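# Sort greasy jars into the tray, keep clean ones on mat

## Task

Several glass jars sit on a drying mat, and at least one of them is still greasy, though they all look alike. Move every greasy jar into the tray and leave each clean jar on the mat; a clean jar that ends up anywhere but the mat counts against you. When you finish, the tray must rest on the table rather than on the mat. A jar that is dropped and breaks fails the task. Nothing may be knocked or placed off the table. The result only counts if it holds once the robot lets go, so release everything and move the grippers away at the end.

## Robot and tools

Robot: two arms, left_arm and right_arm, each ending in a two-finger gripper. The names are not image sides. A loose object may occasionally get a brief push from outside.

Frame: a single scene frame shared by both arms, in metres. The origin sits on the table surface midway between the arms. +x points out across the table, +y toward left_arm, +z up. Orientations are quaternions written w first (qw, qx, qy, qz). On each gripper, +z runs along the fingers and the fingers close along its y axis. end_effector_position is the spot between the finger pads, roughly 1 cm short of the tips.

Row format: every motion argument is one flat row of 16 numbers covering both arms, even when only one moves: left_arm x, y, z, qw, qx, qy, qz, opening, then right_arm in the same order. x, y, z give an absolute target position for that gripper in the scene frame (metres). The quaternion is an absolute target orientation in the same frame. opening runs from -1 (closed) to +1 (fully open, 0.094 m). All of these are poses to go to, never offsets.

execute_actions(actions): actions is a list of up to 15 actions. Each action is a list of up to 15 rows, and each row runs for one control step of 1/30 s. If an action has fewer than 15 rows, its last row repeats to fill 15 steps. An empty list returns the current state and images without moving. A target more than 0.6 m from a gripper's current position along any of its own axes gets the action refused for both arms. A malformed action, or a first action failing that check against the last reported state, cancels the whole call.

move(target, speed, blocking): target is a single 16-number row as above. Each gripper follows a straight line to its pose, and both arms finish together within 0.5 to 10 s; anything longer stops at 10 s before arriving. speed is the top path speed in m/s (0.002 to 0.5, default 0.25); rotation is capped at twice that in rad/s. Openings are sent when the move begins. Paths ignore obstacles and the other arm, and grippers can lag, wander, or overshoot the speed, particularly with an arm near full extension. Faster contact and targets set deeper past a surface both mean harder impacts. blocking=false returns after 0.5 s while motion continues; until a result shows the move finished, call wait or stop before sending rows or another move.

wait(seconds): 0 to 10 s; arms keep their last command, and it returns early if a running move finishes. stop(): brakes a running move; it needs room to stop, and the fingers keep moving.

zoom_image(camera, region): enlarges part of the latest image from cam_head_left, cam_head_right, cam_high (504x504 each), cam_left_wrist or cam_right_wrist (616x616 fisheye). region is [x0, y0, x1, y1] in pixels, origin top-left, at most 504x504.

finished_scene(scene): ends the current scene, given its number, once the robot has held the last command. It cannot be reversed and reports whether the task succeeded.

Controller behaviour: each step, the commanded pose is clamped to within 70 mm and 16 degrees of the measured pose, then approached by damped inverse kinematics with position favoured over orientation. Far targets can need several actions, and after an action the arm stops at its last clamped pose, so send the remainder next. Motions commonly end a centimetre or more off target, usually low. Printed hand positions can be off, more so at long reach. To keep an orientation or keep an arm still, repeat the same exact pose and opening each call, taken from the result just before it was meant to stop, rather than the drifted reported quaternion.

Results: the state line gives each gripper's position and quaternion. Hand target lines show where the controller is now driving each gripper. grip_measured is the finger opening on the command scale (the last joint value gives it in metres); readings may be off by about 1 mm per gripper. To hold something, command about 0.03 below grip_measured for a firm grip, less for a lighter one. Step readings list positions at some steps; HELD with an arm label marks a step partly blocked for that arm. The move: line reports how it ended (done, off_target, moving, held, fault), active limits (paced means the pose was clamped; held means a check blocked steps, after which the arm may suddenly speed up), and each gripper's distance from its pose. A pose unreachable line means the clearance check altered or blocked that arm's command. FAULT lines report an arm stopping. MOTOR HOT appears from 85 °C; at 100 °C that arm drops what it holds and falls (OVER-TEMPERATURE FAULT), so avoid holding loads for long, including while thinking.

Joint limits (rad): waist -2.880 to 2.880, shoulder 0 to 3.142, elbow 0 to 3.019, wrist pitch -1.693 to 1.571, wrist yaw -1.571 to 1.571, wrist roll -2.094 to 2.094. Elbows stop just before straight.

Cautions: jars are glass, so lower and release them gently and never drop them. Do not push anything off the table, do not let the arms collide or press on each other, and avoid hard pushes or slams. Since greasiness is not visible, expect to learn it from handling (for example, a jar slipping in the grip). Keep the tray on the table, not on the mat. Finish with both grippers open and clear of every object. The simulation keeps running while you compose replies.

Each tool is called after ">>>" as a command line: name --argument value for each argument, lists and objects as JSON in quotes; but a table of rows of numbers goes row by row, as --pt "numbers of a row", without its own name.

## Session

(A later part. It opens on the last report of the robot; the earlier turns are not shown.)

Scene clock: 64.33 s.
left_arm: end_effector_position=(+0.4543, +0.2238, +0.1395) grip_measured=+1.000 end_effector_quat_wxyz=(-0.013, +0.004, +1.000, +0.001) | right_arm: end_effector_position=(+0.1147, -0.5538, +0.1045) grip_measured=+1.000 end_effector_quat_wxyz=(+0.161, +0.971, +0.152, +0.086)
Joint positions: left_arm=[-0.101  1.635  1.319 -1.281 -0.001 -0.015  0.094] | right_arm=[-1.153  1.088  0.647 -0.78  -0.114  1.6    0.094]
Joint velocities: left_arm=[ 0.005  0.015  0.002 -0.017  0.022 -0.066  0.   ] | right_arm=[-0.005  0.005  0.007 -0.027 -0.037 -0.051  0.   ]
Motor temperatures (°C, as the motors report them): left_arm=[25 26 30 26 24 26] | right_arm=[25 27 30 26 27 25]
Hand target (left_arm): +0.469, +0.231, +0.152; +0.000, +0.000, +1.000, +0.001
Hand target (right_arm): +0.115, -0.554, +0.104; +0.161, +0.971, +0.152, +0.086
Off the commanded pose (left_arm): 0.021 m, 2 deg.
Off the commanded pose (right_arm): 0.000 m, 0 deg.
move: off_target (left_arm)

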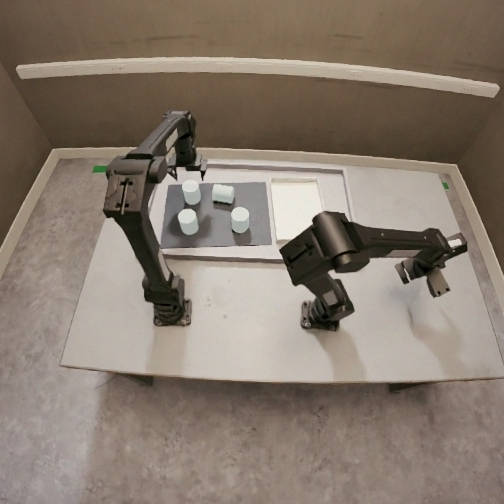

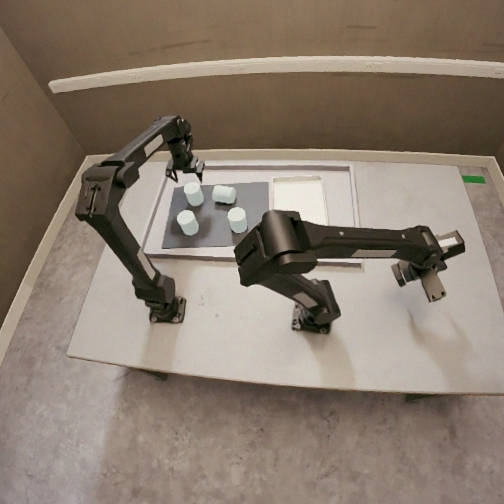

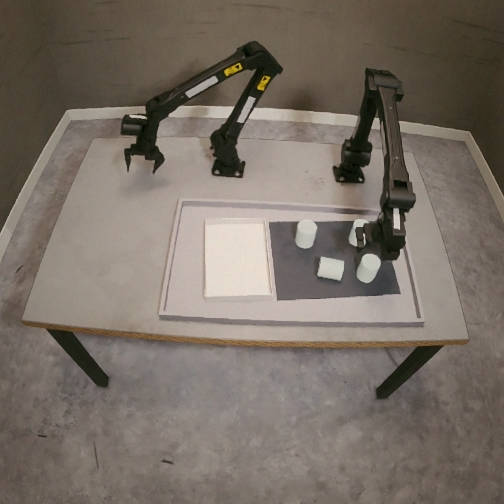

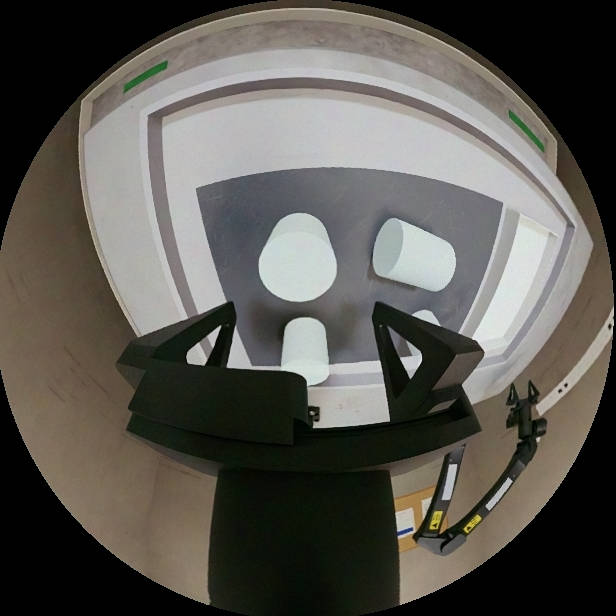

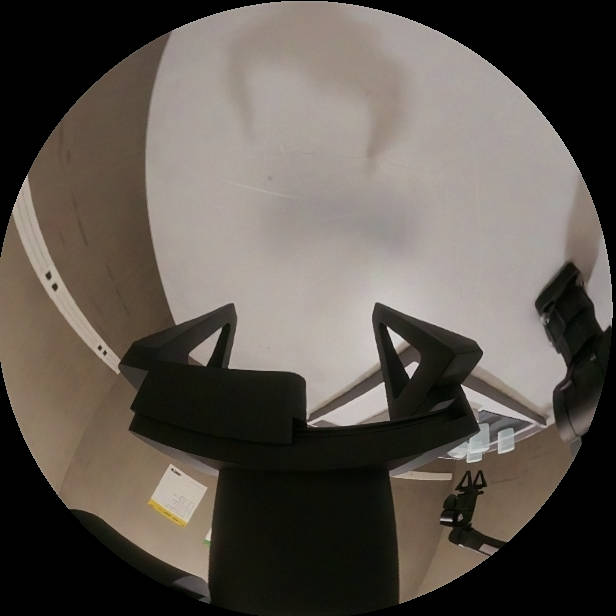

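>>> move --target '[0.459,0.236,0.040,0,0,1,0,1,0.1147,-0.5538,0.1045,0.161,0.971,0.152,0.086,1]' --speed 0.08

>>> execute_actions --actions '[[[0.459,0.236,0.040,0,0,1,0,0.45,0.1147,-0.5538,0.1045,0.161,0.971,0.152,0.086,1]],[[0.459,0.236,0.040,0,0,1,0,0.43,0.1147,-0.5538,0.1045,0.161,0.971,0.152,0.086,1],[0.459,0.236,0.040,0,0,1,0,0.41,0.1147,-0.5538,0.1045,0.161,0.971,0.152,0.086,1],[0.459,0.236,0.040,0,0,1,0,0.39,0.1147,-0.5538,0.1045,0.161,0.971,0.152,0.086,1],[0.459,0.236,0.040,0,0,1,0,0.38,0.1147,-0.5538,0.1045,0.161,0.971,0.152,0.086,1],[0.459,0.236,0.040,0,0,1,0,0.37,0.1147,-0.5538,0.1045,0.161,0.971,0.152,0.086,1],[0.459,0.236,0.040,0,0,1,0,0.36,0.1147,-0.5538,0.1045,0.161,0.971,0.152,0.086,1]],[[0.459,0.236,0.040,0,0,1,0,0.35,0.1147,-0.5538,0.1045,0.161,0.971,0.152,0.086,1],[0.459,0.236,0.040,0,0,1,0,0.345,0.1147,-0.5538,0.1045,0.161,0.971,0.152,0.086,1],[0.459,0.236,0.040,0,0,1,0,0.34,0.1147,-0.5538,0.1045,0.161,0.971,0.152,0.086,1],[0.459,0.236,0.040,0,0,1,0,0.338,0.1147,-0.5538,0.1045,0.161,0.971,0.152,0.086,1],[0.459,0.236,0.040,0,0,1,0,0.336,0.1147,-0.5538,0.1045,0.161,0.971,0.152,0.086,1]]]'

>>> move --target '[0.471,0.236,0.076,0,0,1,0,0.336,0.1147,-0.5538,0.1045,0.161,0.971,0.152,0.086,1]' --speed 0.035

Scene clock: 66.27 s.
left_arm: end_effector_position=(+0.4584, +0.2286, +0.0441) grip_measured=+1.000 end_effector_quat_wxyz=(-0.001, +0.004, +1.000, +0.000) | right_arm: end_effector_position=(+0.1147, -0.5538, +0.1045) grip_measured=+1.000 end_effector_quat_wxyz=(+0.161, +0.971, +0.152, +0.086)
Joint positions: left_arm=[-0.091  1.737  1.178 -1.014 -0.001 -0.005  0.094] | right_arm=[-1.153  1.088  0.647 -0.78  -0.114  1.6    0.094]
Joint velocities: left_arm=[-0.005  0.005 -0.012  0.007 -0.022  0.007  0.   ] | right_arm=[-0.015 -0.005 -0.012  0.012  0.022 -0.007  0.   ]
Motor temperatures (°C, as the motors report them): left_arm=[25 26 30 26 24 26] | right_arm=[25 27 30 26 27 25]
Hand target (left_arm): +0.461, +0.236, +0.040; -0.000, +0.000, +1.000, +0.000
Hand target (right_arm): +0.115, -0.554, +0.104; +0.161, +0.971, +0.152, +0.086
Off the commanded pose (left_arm): 0.008 m, 0 deg.
Off the commanded pose (right_arm): 0.000 m, 0 deg.
move: done

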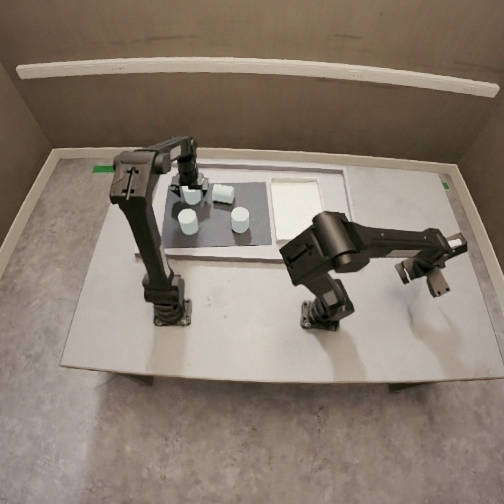

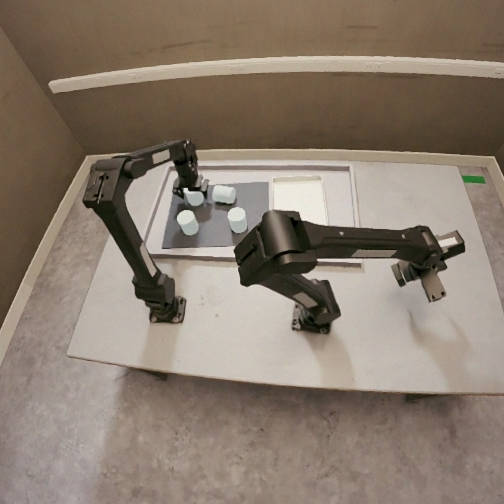

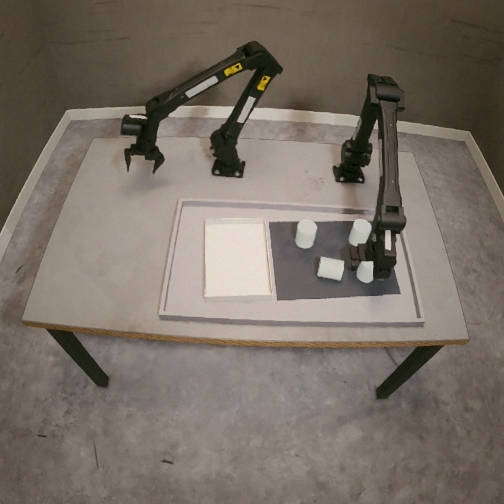

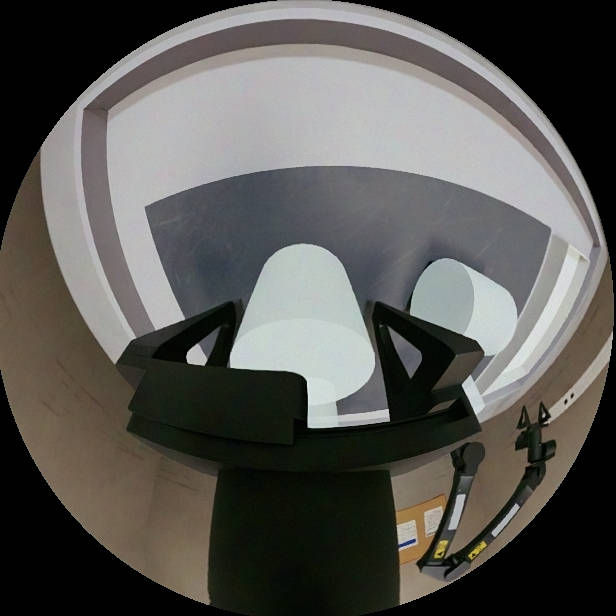

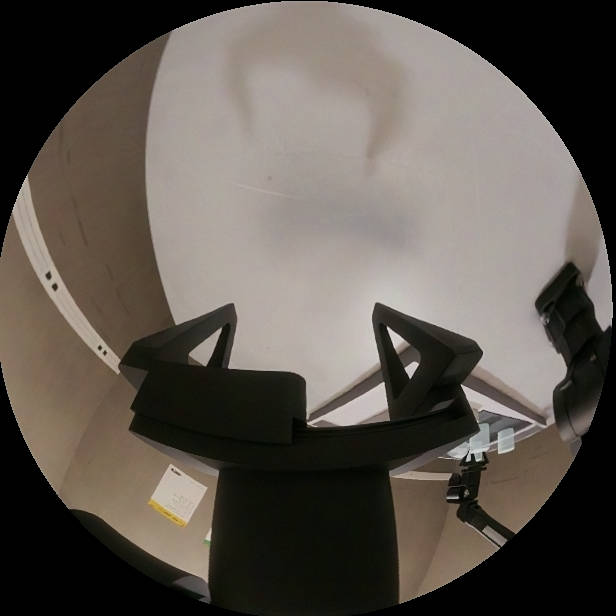

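Scene clock: 67.77 s.
left_arm: end_effector_position=(+0.4573, +0.2288, +0.0430) grip_measured=+0.340 end_effector_quat_wxyz=(-0.002, +0.004, +1.000, +0.000) | right_arm: end_effector_position=(+0.1147, -0.5538, +0.1045) grip_measured=+1.000 end_effector_quat_wxyz=(+0.161, +0.971, +0.152, +0.086)
Joint positions: left_arm=[-0.091  1.737  1.174 -1.012 -0.001 -0.004  0.063] | right_arm=[-1.153  1.088  0.647 -0.78  -0.114  1.6    0.094]
Joint velocities: left_arm=[ 0.005 -0.005  0.007 -0.002  0.007 -0.022  0.   ] | right_arm=[-0.015  0.005  0.007  0.022 -0.081 -0.051  0.   ]
Motor temperatures (°C, as the motors report them): left_arm=[25 26 30 26 24 26] | right_arm=[25 27 30 26 27 25]
Hand target (left_arm): +0.459, +0.236, +0.040; -0.000, +0.000, +1.000, +0.000
Hand target (right_arm): +0.115, -0.554, +0.104; +0.161, +0.971, +0.152, +0.086
Off the commanded pose (left_arm): 0.008 m, 1 deg.
Off the commanded pose (right_arm): 0.000 m, 0 deg.
Step readings (end_effector_position; steps 1 to 15: 1st action; 16 to 30: 2nd action; 31 to 45: 3rd action):
0: left_arm (+0.4584, +0.2286, +0.0441) | right_arm (+0.1147, -0.5538, +0.1045)
1: left_arm (+0.4584, +0.2286, +0.0440) | right_arm (+0.1147, -0.5538, +0.1045)
2: left_arm (+0.4583, +0.2286, +0.0439) | right_arm (+0.1147, -0.5538, +0.1045)
4: left_arm (+0.4580, +0.2286, +0.0435) | right_arm (+0.1147, -0.5538, +0.1045)
8: left_arm (+0.4573, +0.2286, +0.0430) | right_arm (+0.1147, -0.5538, +0.1045)
15: left_arm (+0.4573, +0.2286, +0.0430) | right_arm (+0.1147, -0.5538, +0.1045)
16: left_arm (+0.4573, +0.2286, +0.0430) | right_arm (+0.1147, -0.5538, +0.1045)
17: left_arm (+0.4573, +0.2286, +0.0430) | right_arm (+0.1147, -0.5538, +0.1045)
19: left_arm (+0.4573, +0.2286, +0.0430) | right_arm (+0.1147, -0.5538, +0.1045)
23: left_arm (+0.4573, +0.2288, +0.0430) | right_arm (+0.1147, -0.5538, +0.1045)
30: left_arm (+0.4573, +0.2288, +0.0430) | right_arm (+0.1147, -0.5538, +0.1045)
31: left_arm (+0.4573, +0.2288, +0.0430) | right_arm (+0.1147, -0.5538, +0.1045)
32: left_arm (+0.4573, +0.2288, +0.0430) | right_arm (+0.1147, -0.5538, +0.1045)
34: left_arm (+0.4573, +0.2288, +0.0430) | right_arm (+0.1147, -0.5538, +0.1045)
38: left_arm (+0.4573, +0.2288, +0.0430) | right_arm (+0.1147, -0.5538, +0.1045)
45: end_effector_position above

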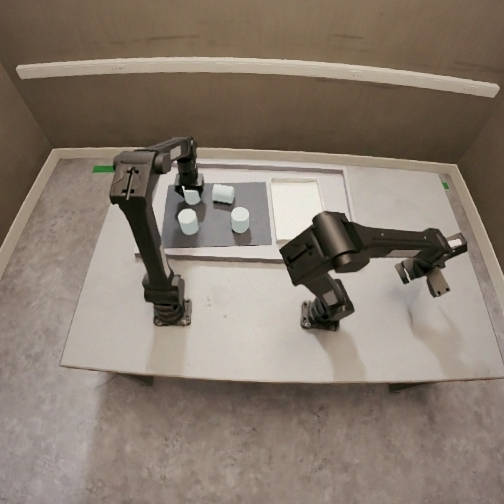

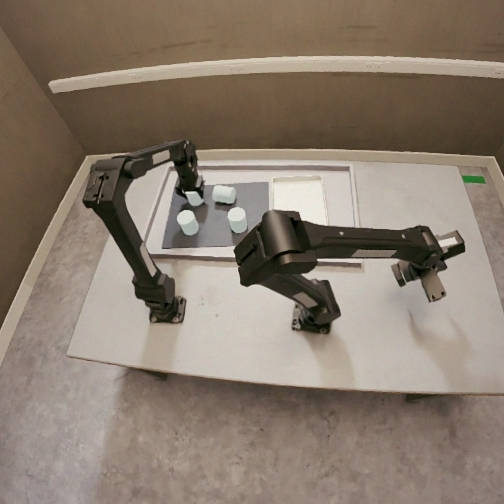

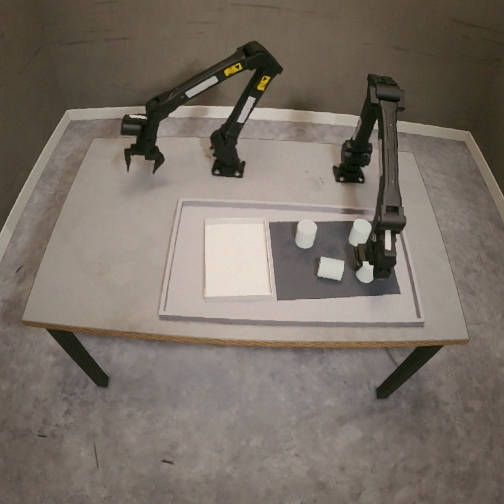

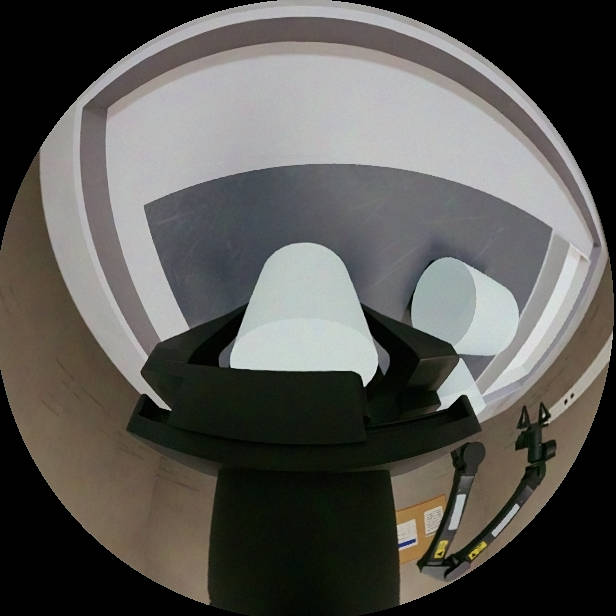

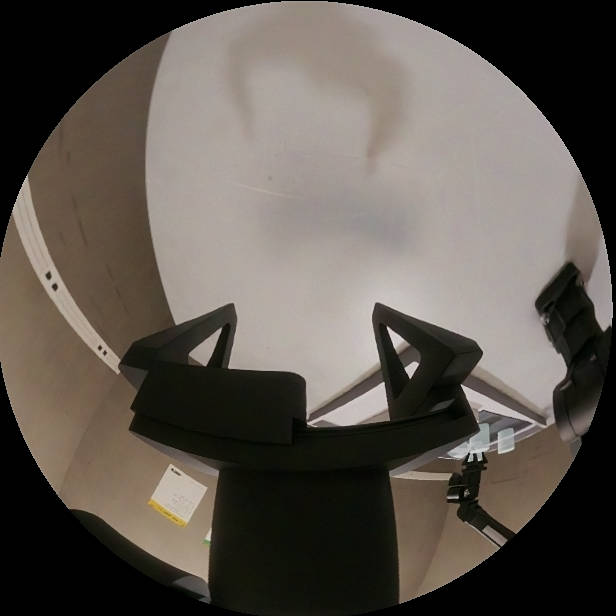

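Scene clock: 69.10 s.
left_arm: end_effector_position=(+0.4492, +0.2289, +0.0518) grip_measured=+0.340 end_effector_quat_wxyz=(-0.029, +0.004, +1.000, +0.001) | right_arm: end_effector_position=(+0.1147, -0.5538, +0.1045) grip_measured=+1.000 end_effector_quat_wxyz=(+0.161, +0.971, +0.152, +0.086)
Joint positions: left_arm=[-0.091  1.737  1.2   -1.091 -0.001 -0.004  0.063] | right_arm=[-1.153  1.088  0.647 -0.78  -0.114  1.6    0.094]
Joint velocities: left_arm=[ 0.015 -0.005  0.012 -0.007  0.007 -0.022 -0.   ] | right_arm=[-0.005 -0.024  0.007 -0.012  0.007  0.022  0.   ]
Motor temperatures (°C, as the motors report them): left_arm=[25 26 31 26 24 26] | right_arm=[25 27 30 26 27 25]
Hand target (left_arm): +0.469, +0.236, +0.077; +0.000, -0.000, +1.000, +0.000
Hand target (right_arm): +0.115, -0.554, +0.104; +0.161, +0.971, +0.152, +0.086
Off the commanded pose (left_arm): 0.033 m, 3 deg.
Off the commanded pose (right_arm): 0.000 m, 0 deg.
move: off_target (left_arm)

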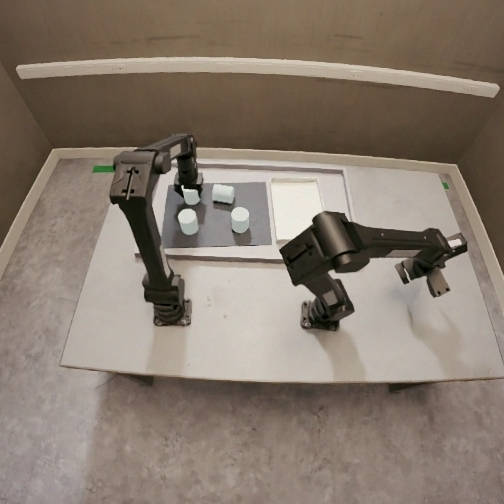

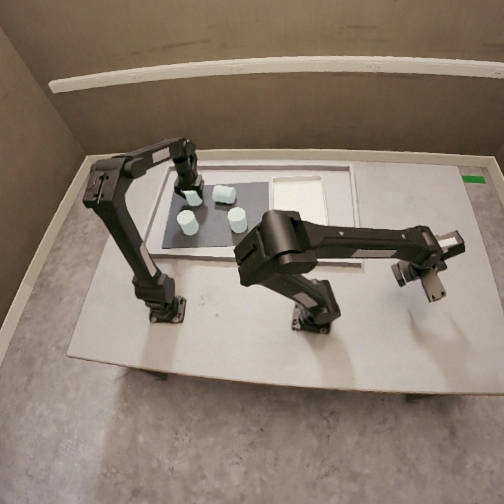

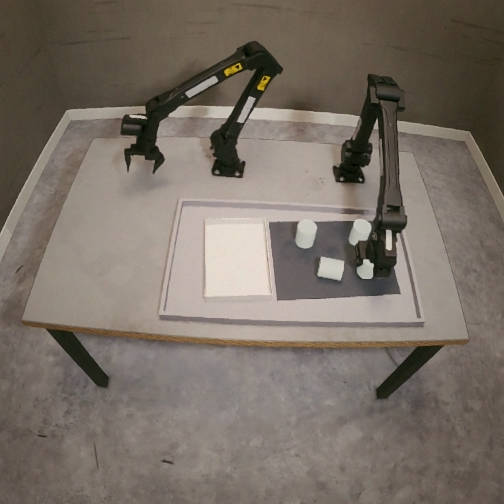

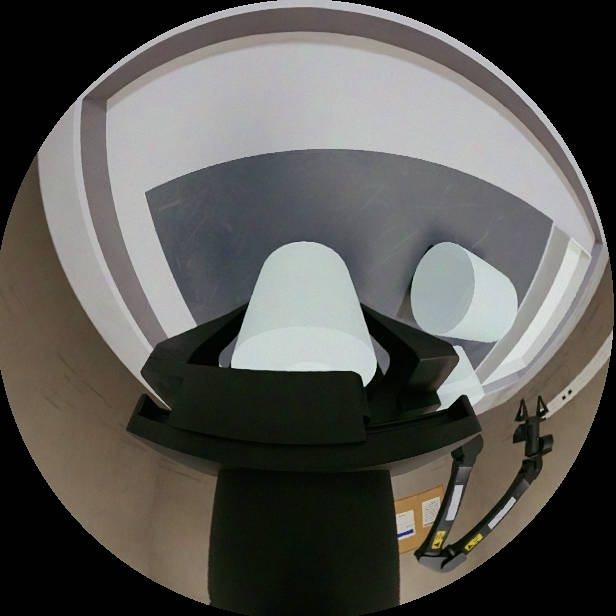

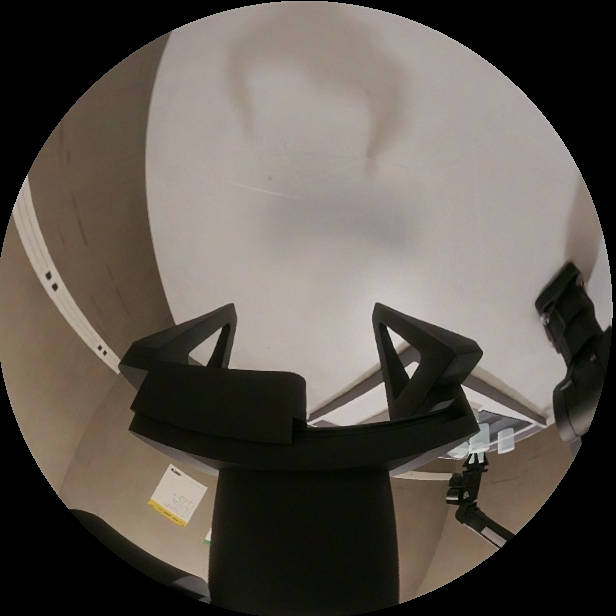

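>>> move --target '[0.459,0.236,0.041,0,0,1,0,0.336,0.1147,-0.5538,0.1045,0.161,0.971,0.152,0.086,1]' --speed 0.035

>>> execute_actions --actions '[[[0.457,0.236,0.041,0,0,1,0,0.37,0.1147,-0.5538,0.1045,0.161,0.971,0.152,0.086,1]],[[0.457,0.236,0.041,0,0,1,0,0.36,0.1147,-0.5538,0.1045,0.161,0.971,0.152,0.086,1],[0.457,0.236,0.041,0,0,1,0,0.35,0.1147,-0.5538,0.1045,0.161,0.971,0.152,0.086,1],[0.457,0.236,0.041,0,0,1,0,0.346,0.1147,-0.5538,0.1045,0.161,0.971,0.152,0.086,1],[0.457,0.236,0.041,0,0,1,0,0.343,0.1147,-0.5538,0.1045,0.161,0.971,0.152,0.086,1],[0.457,0.236,0.041,0,0,1,0,0.340,0.1147,-0.5538,0.1045,0.161,0.971,0.152,0.086,1]]]'

>>> move --target '[0.469,0.236,0.076,0,0,1,0,0.340,0.1147,-0.5538,0.1045,0.161,0.971,0.152,0.086,1]' --speed 0.035

Scene clock: 70.33 s.
left_arm: end_effector_position=(+0.4561, +0.2288, +0.0432) grip_measured=+0.340 end_effector_quat_wxyz=(-0.005, +0.004, +1.000, +0.000) | right_arm: end_effector_position=(+0.1147, -0.5538, +0.1045) grip_measured=+1.000 end_effector_quat_wxyz=(+0.161, +0.971, +0.152, +0.086)
Joint positions: left_arm=[-0.091  1.737  1.175 -1.017 -0.001 -0.004  0.063] | right_arm=[-1.153  1.088  0.647 -0.78  -0.114  1.6    0.094]
Joint velocities: left_arm=[-0.005 -0.015 -0.002  0.017  0.007  0.037 -0.001] | right_arm=[-0.005 -0.015 -0.027  0.027  0.022 -0.037  0.   ]
Motor temperatures (°C, as the motors report them): left_arm=[25 26 31 26 24 26] | right_arm=[25 27 30 26 27 25]
Hand target (left_arm): +0.459, +0.236, +0.041; -0.000, -0.000, +1.000, +0.001
Hand target (right_arm): +0.115, -0.554, +0.104; +0.161, +0.971, +0.152, +0.086
Off the commanded pose (left_arm): 0.008 m, 1 deg.
Off the commanded pose (right_arm): 0.000 m, 0 deg.
move: done

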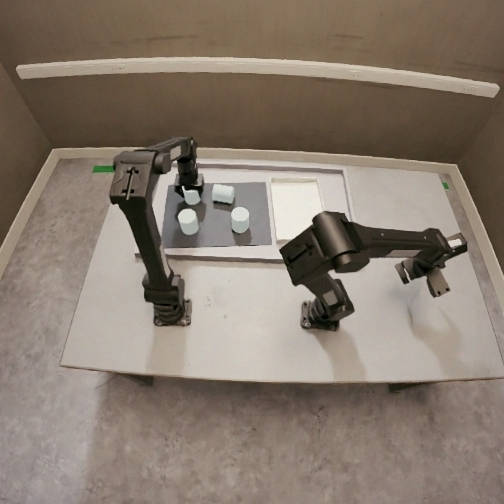

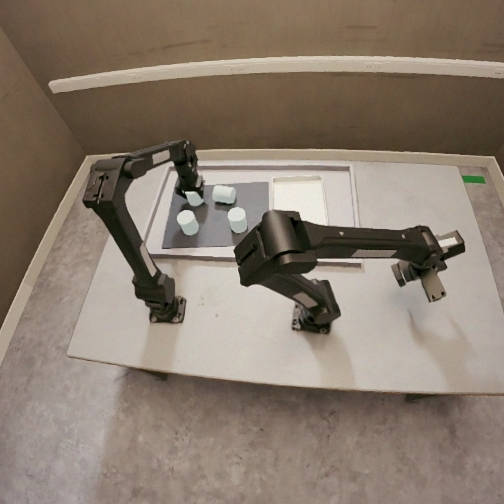

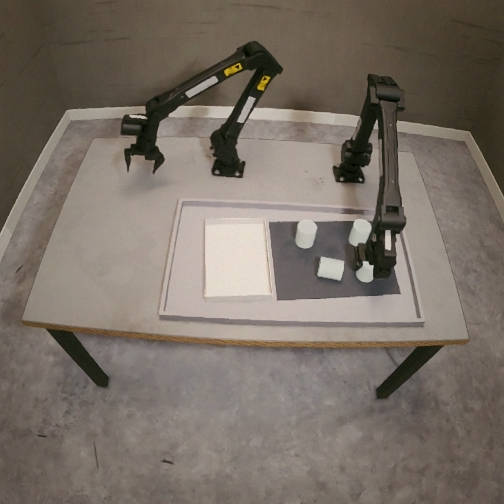

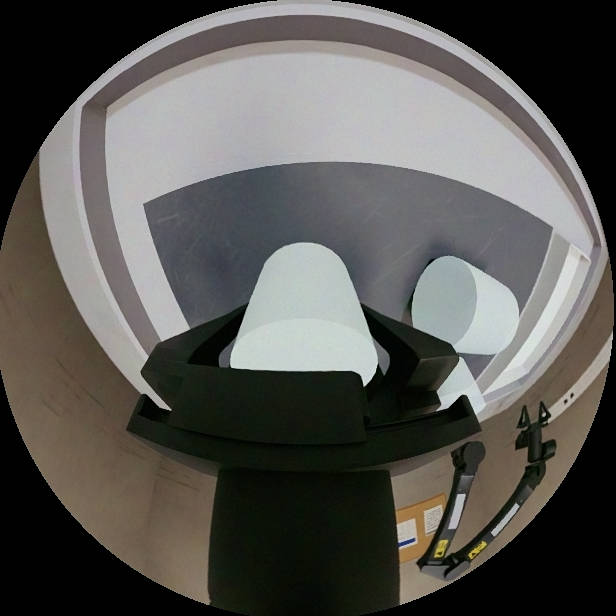

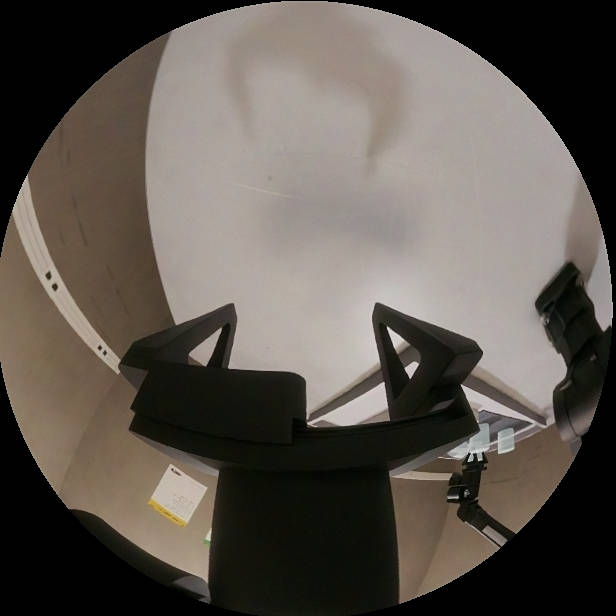

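Scene clock: 71.33 s.
left_arm: end_effector_position=(+0.4543, +0.2288, +0.0412) grip_measured=+0.343 end_effector_quat_wxyz=(-0.006, +0.004, +1.000, +0.000) | right_arm: end_effector_position=(+0.1147, -0.5538, +0.1045) grip_measured=+1.000 end_effector_quat_wxyz=(+0.161, +0.971, +0.152, +0.086)
Joint positions: left_arm=[-0.091  1.737  1.169 -1.014 -0.001 -0.004  0.063] | right_arm=[-1.153  1.088  0.647 -0.78  -0.114  1.6    0.094]
Joint velocities: left_arm=[ 0.005 -0.005  0.012  0.012  0.051 -0.051 -0.   ] | right_arm=[-0.015 -0.005 -0.012 -0.007 -0.007 -0.066  0.   ]
Motor temperatures (°C, as the motors report them): left_arm=[25 27 30 26 24 26] | right_arm=[25 27 30 26 27 25]
Hand target (left_arm): +0.457, +0.236, +0.041; -0.000, -0.000, +1.000, +0.000
Hand target (right_arm): +0.115, -0.554, +0.104; +0.161, +0.971, +0.152, +0.086
Off the commanded pose (left_arm): 0.008 m, 1 deg.
Off the commanded pose (right_arm): 0.000 m, 0 deg.
Step readings (end_effector_position; steps 1 to 15: 1st action; 16 to 30: 2nd action):
0: left_arm (+0.4561, +0.2288, +0.0432) | right_arm (+0.1147, -0.5538, +0.1045)
1: left_arm (+0.4561, +0.2288, +0.0430) | right_arm (+0.1147, -0.5538, +0.1045)
2: left_arm (+0.4560, +0.2288, +0.0427) | right_arm (+0.1147, -0.5538, +0.1045)
4: left_arm (+0.4552, +0.2288, +0.0418) | right_arm (+0.1147, -0.5538, +0.1045)
8: left_arm (+0.4543, +0.2288, +0.0412) | right_arm (+0.1147, -0.5538, +0.1045)
15: left_arm (+0.4543, +0.2288, +0.0412) | right_arm (+0.1147, -0.5538, +0.1045)
16: left_arm (+0.4543, +0.2288, +0.0412) | right_arm (+0.1147, -0.5538, +0.1045)
17: left_arm (+0.4543, +0.2288, +0.0412) | right_arm (+0.1147, -0.5538, +0.1045)
19: left_arm (+0.4543, +0.2288, +0.0412) | right_arm (+0.1147, -0.5538, +0.1045)
23: left_arm (+0.4543, +0.2288, +0.0412) | right_arm (+0.1147, -0.5538, +0.1045)
30: end_effector_position above

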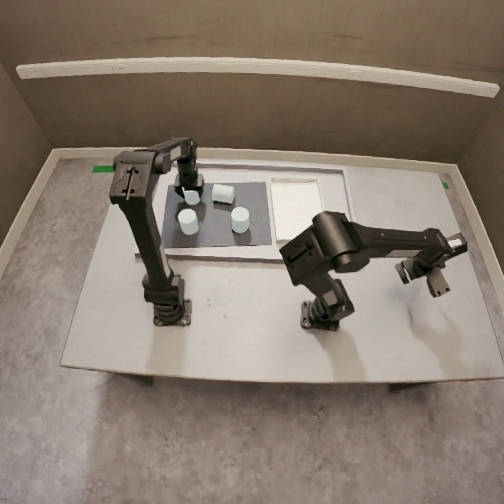

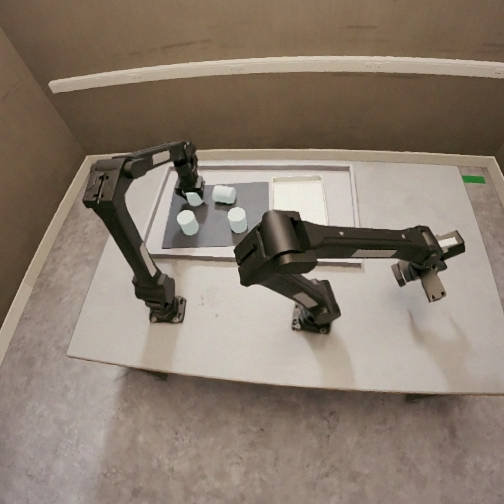

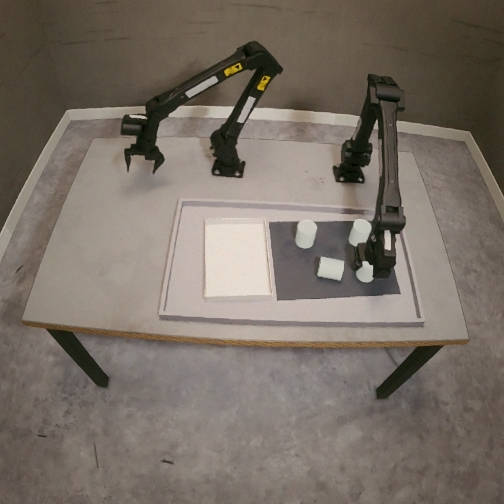

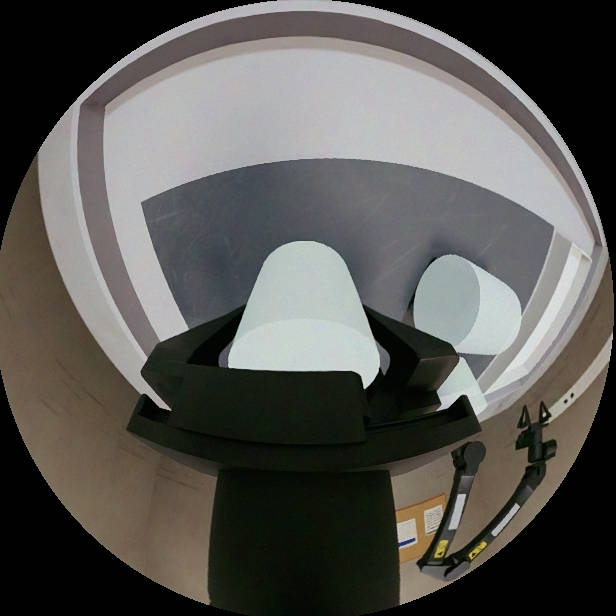

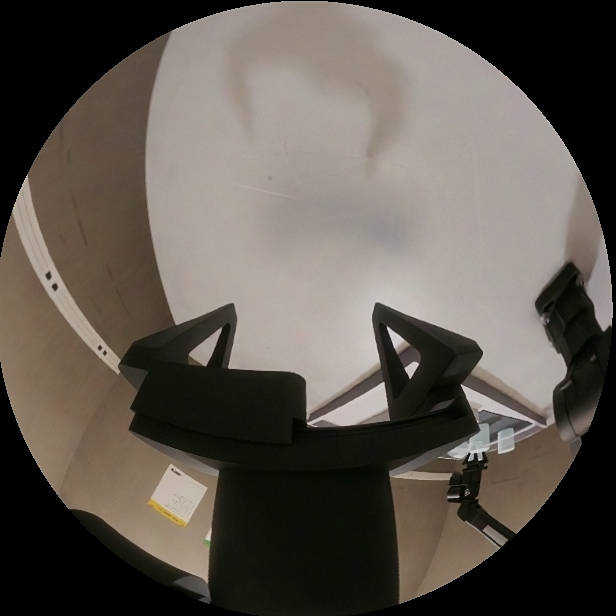

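Scene clock: 72.73 s.
left_arm: end_effector_position=(+0.4473, +0.2289, +0.0502) grip_measured=+0.343 end_effector_quat_wxyz=(-0.031, +0.004, +1.000, +0.001) | right_arm: end_effector_position=(+0.1147, -0.5538, +0.1045) grip_measured=+1.000 end_effector_quat_wxyz=(+0.161, +0.971, +0.152, +0.086)
Joint positions: left_arm=[-0.091  1.737  1.195 -1.09  -0.001 -0.004  0.063] | right_arm=[-1.153  1.088  0.647 -0.78  -0.114  1.6    0.094]
Joint velocities: left_arm=[-0.005 -0.005 -0.027  0.002 -0.037 -0.007 -0.001] | right_arm=[-0.015  0.005 -0.017 -0.007 -0.022  0.022  0.   ]
Motor temperatures (°C, as the motors report them): left_arm=[25 27 31 26 24 26] | right_arm=[25 27 30 26 27 25]
Hand target (left_arm): +0.467, +0.236, +0.077; +0.000, -0.000, +1.000, +0.001
Hand target (right_arm): +0.115, -0.554, +0.104; +0.161, +0.971, +0.152, +0.086
Off the commanded pose (left_arm): 0.034 m, 4 deg.
Off the commanded pose (right_arm): 0.000 m, 0 deg.
move: off_target (left_arm)

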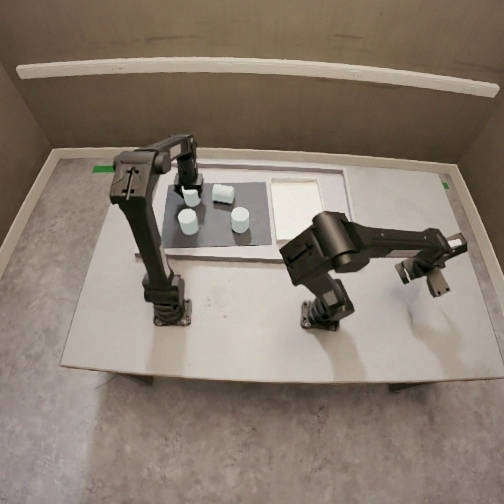

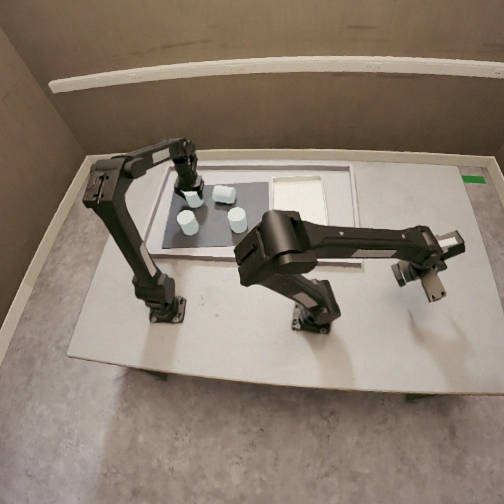

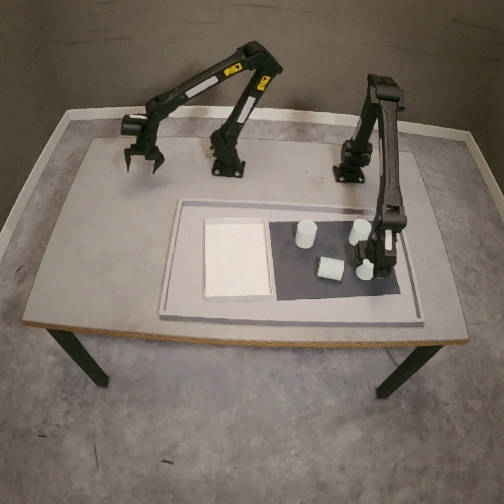

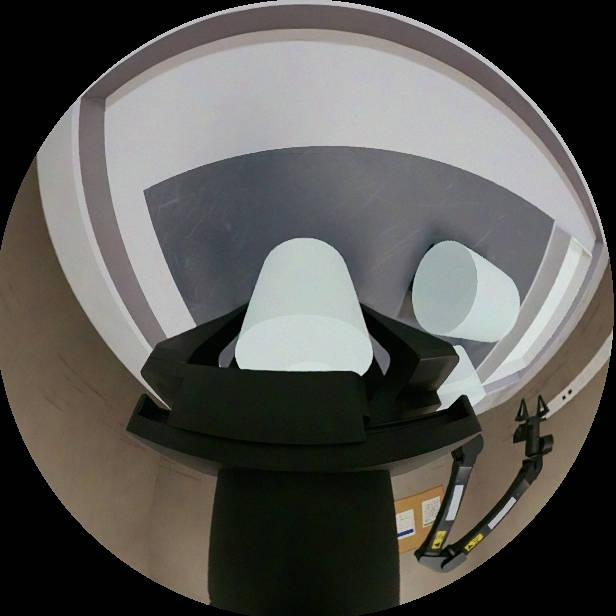

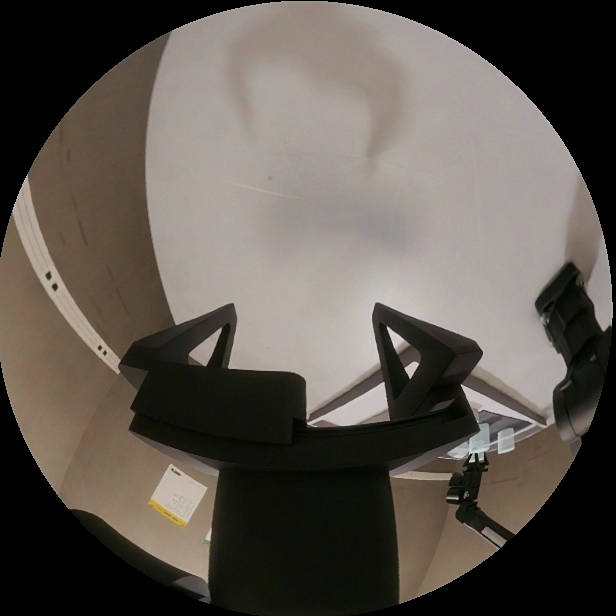

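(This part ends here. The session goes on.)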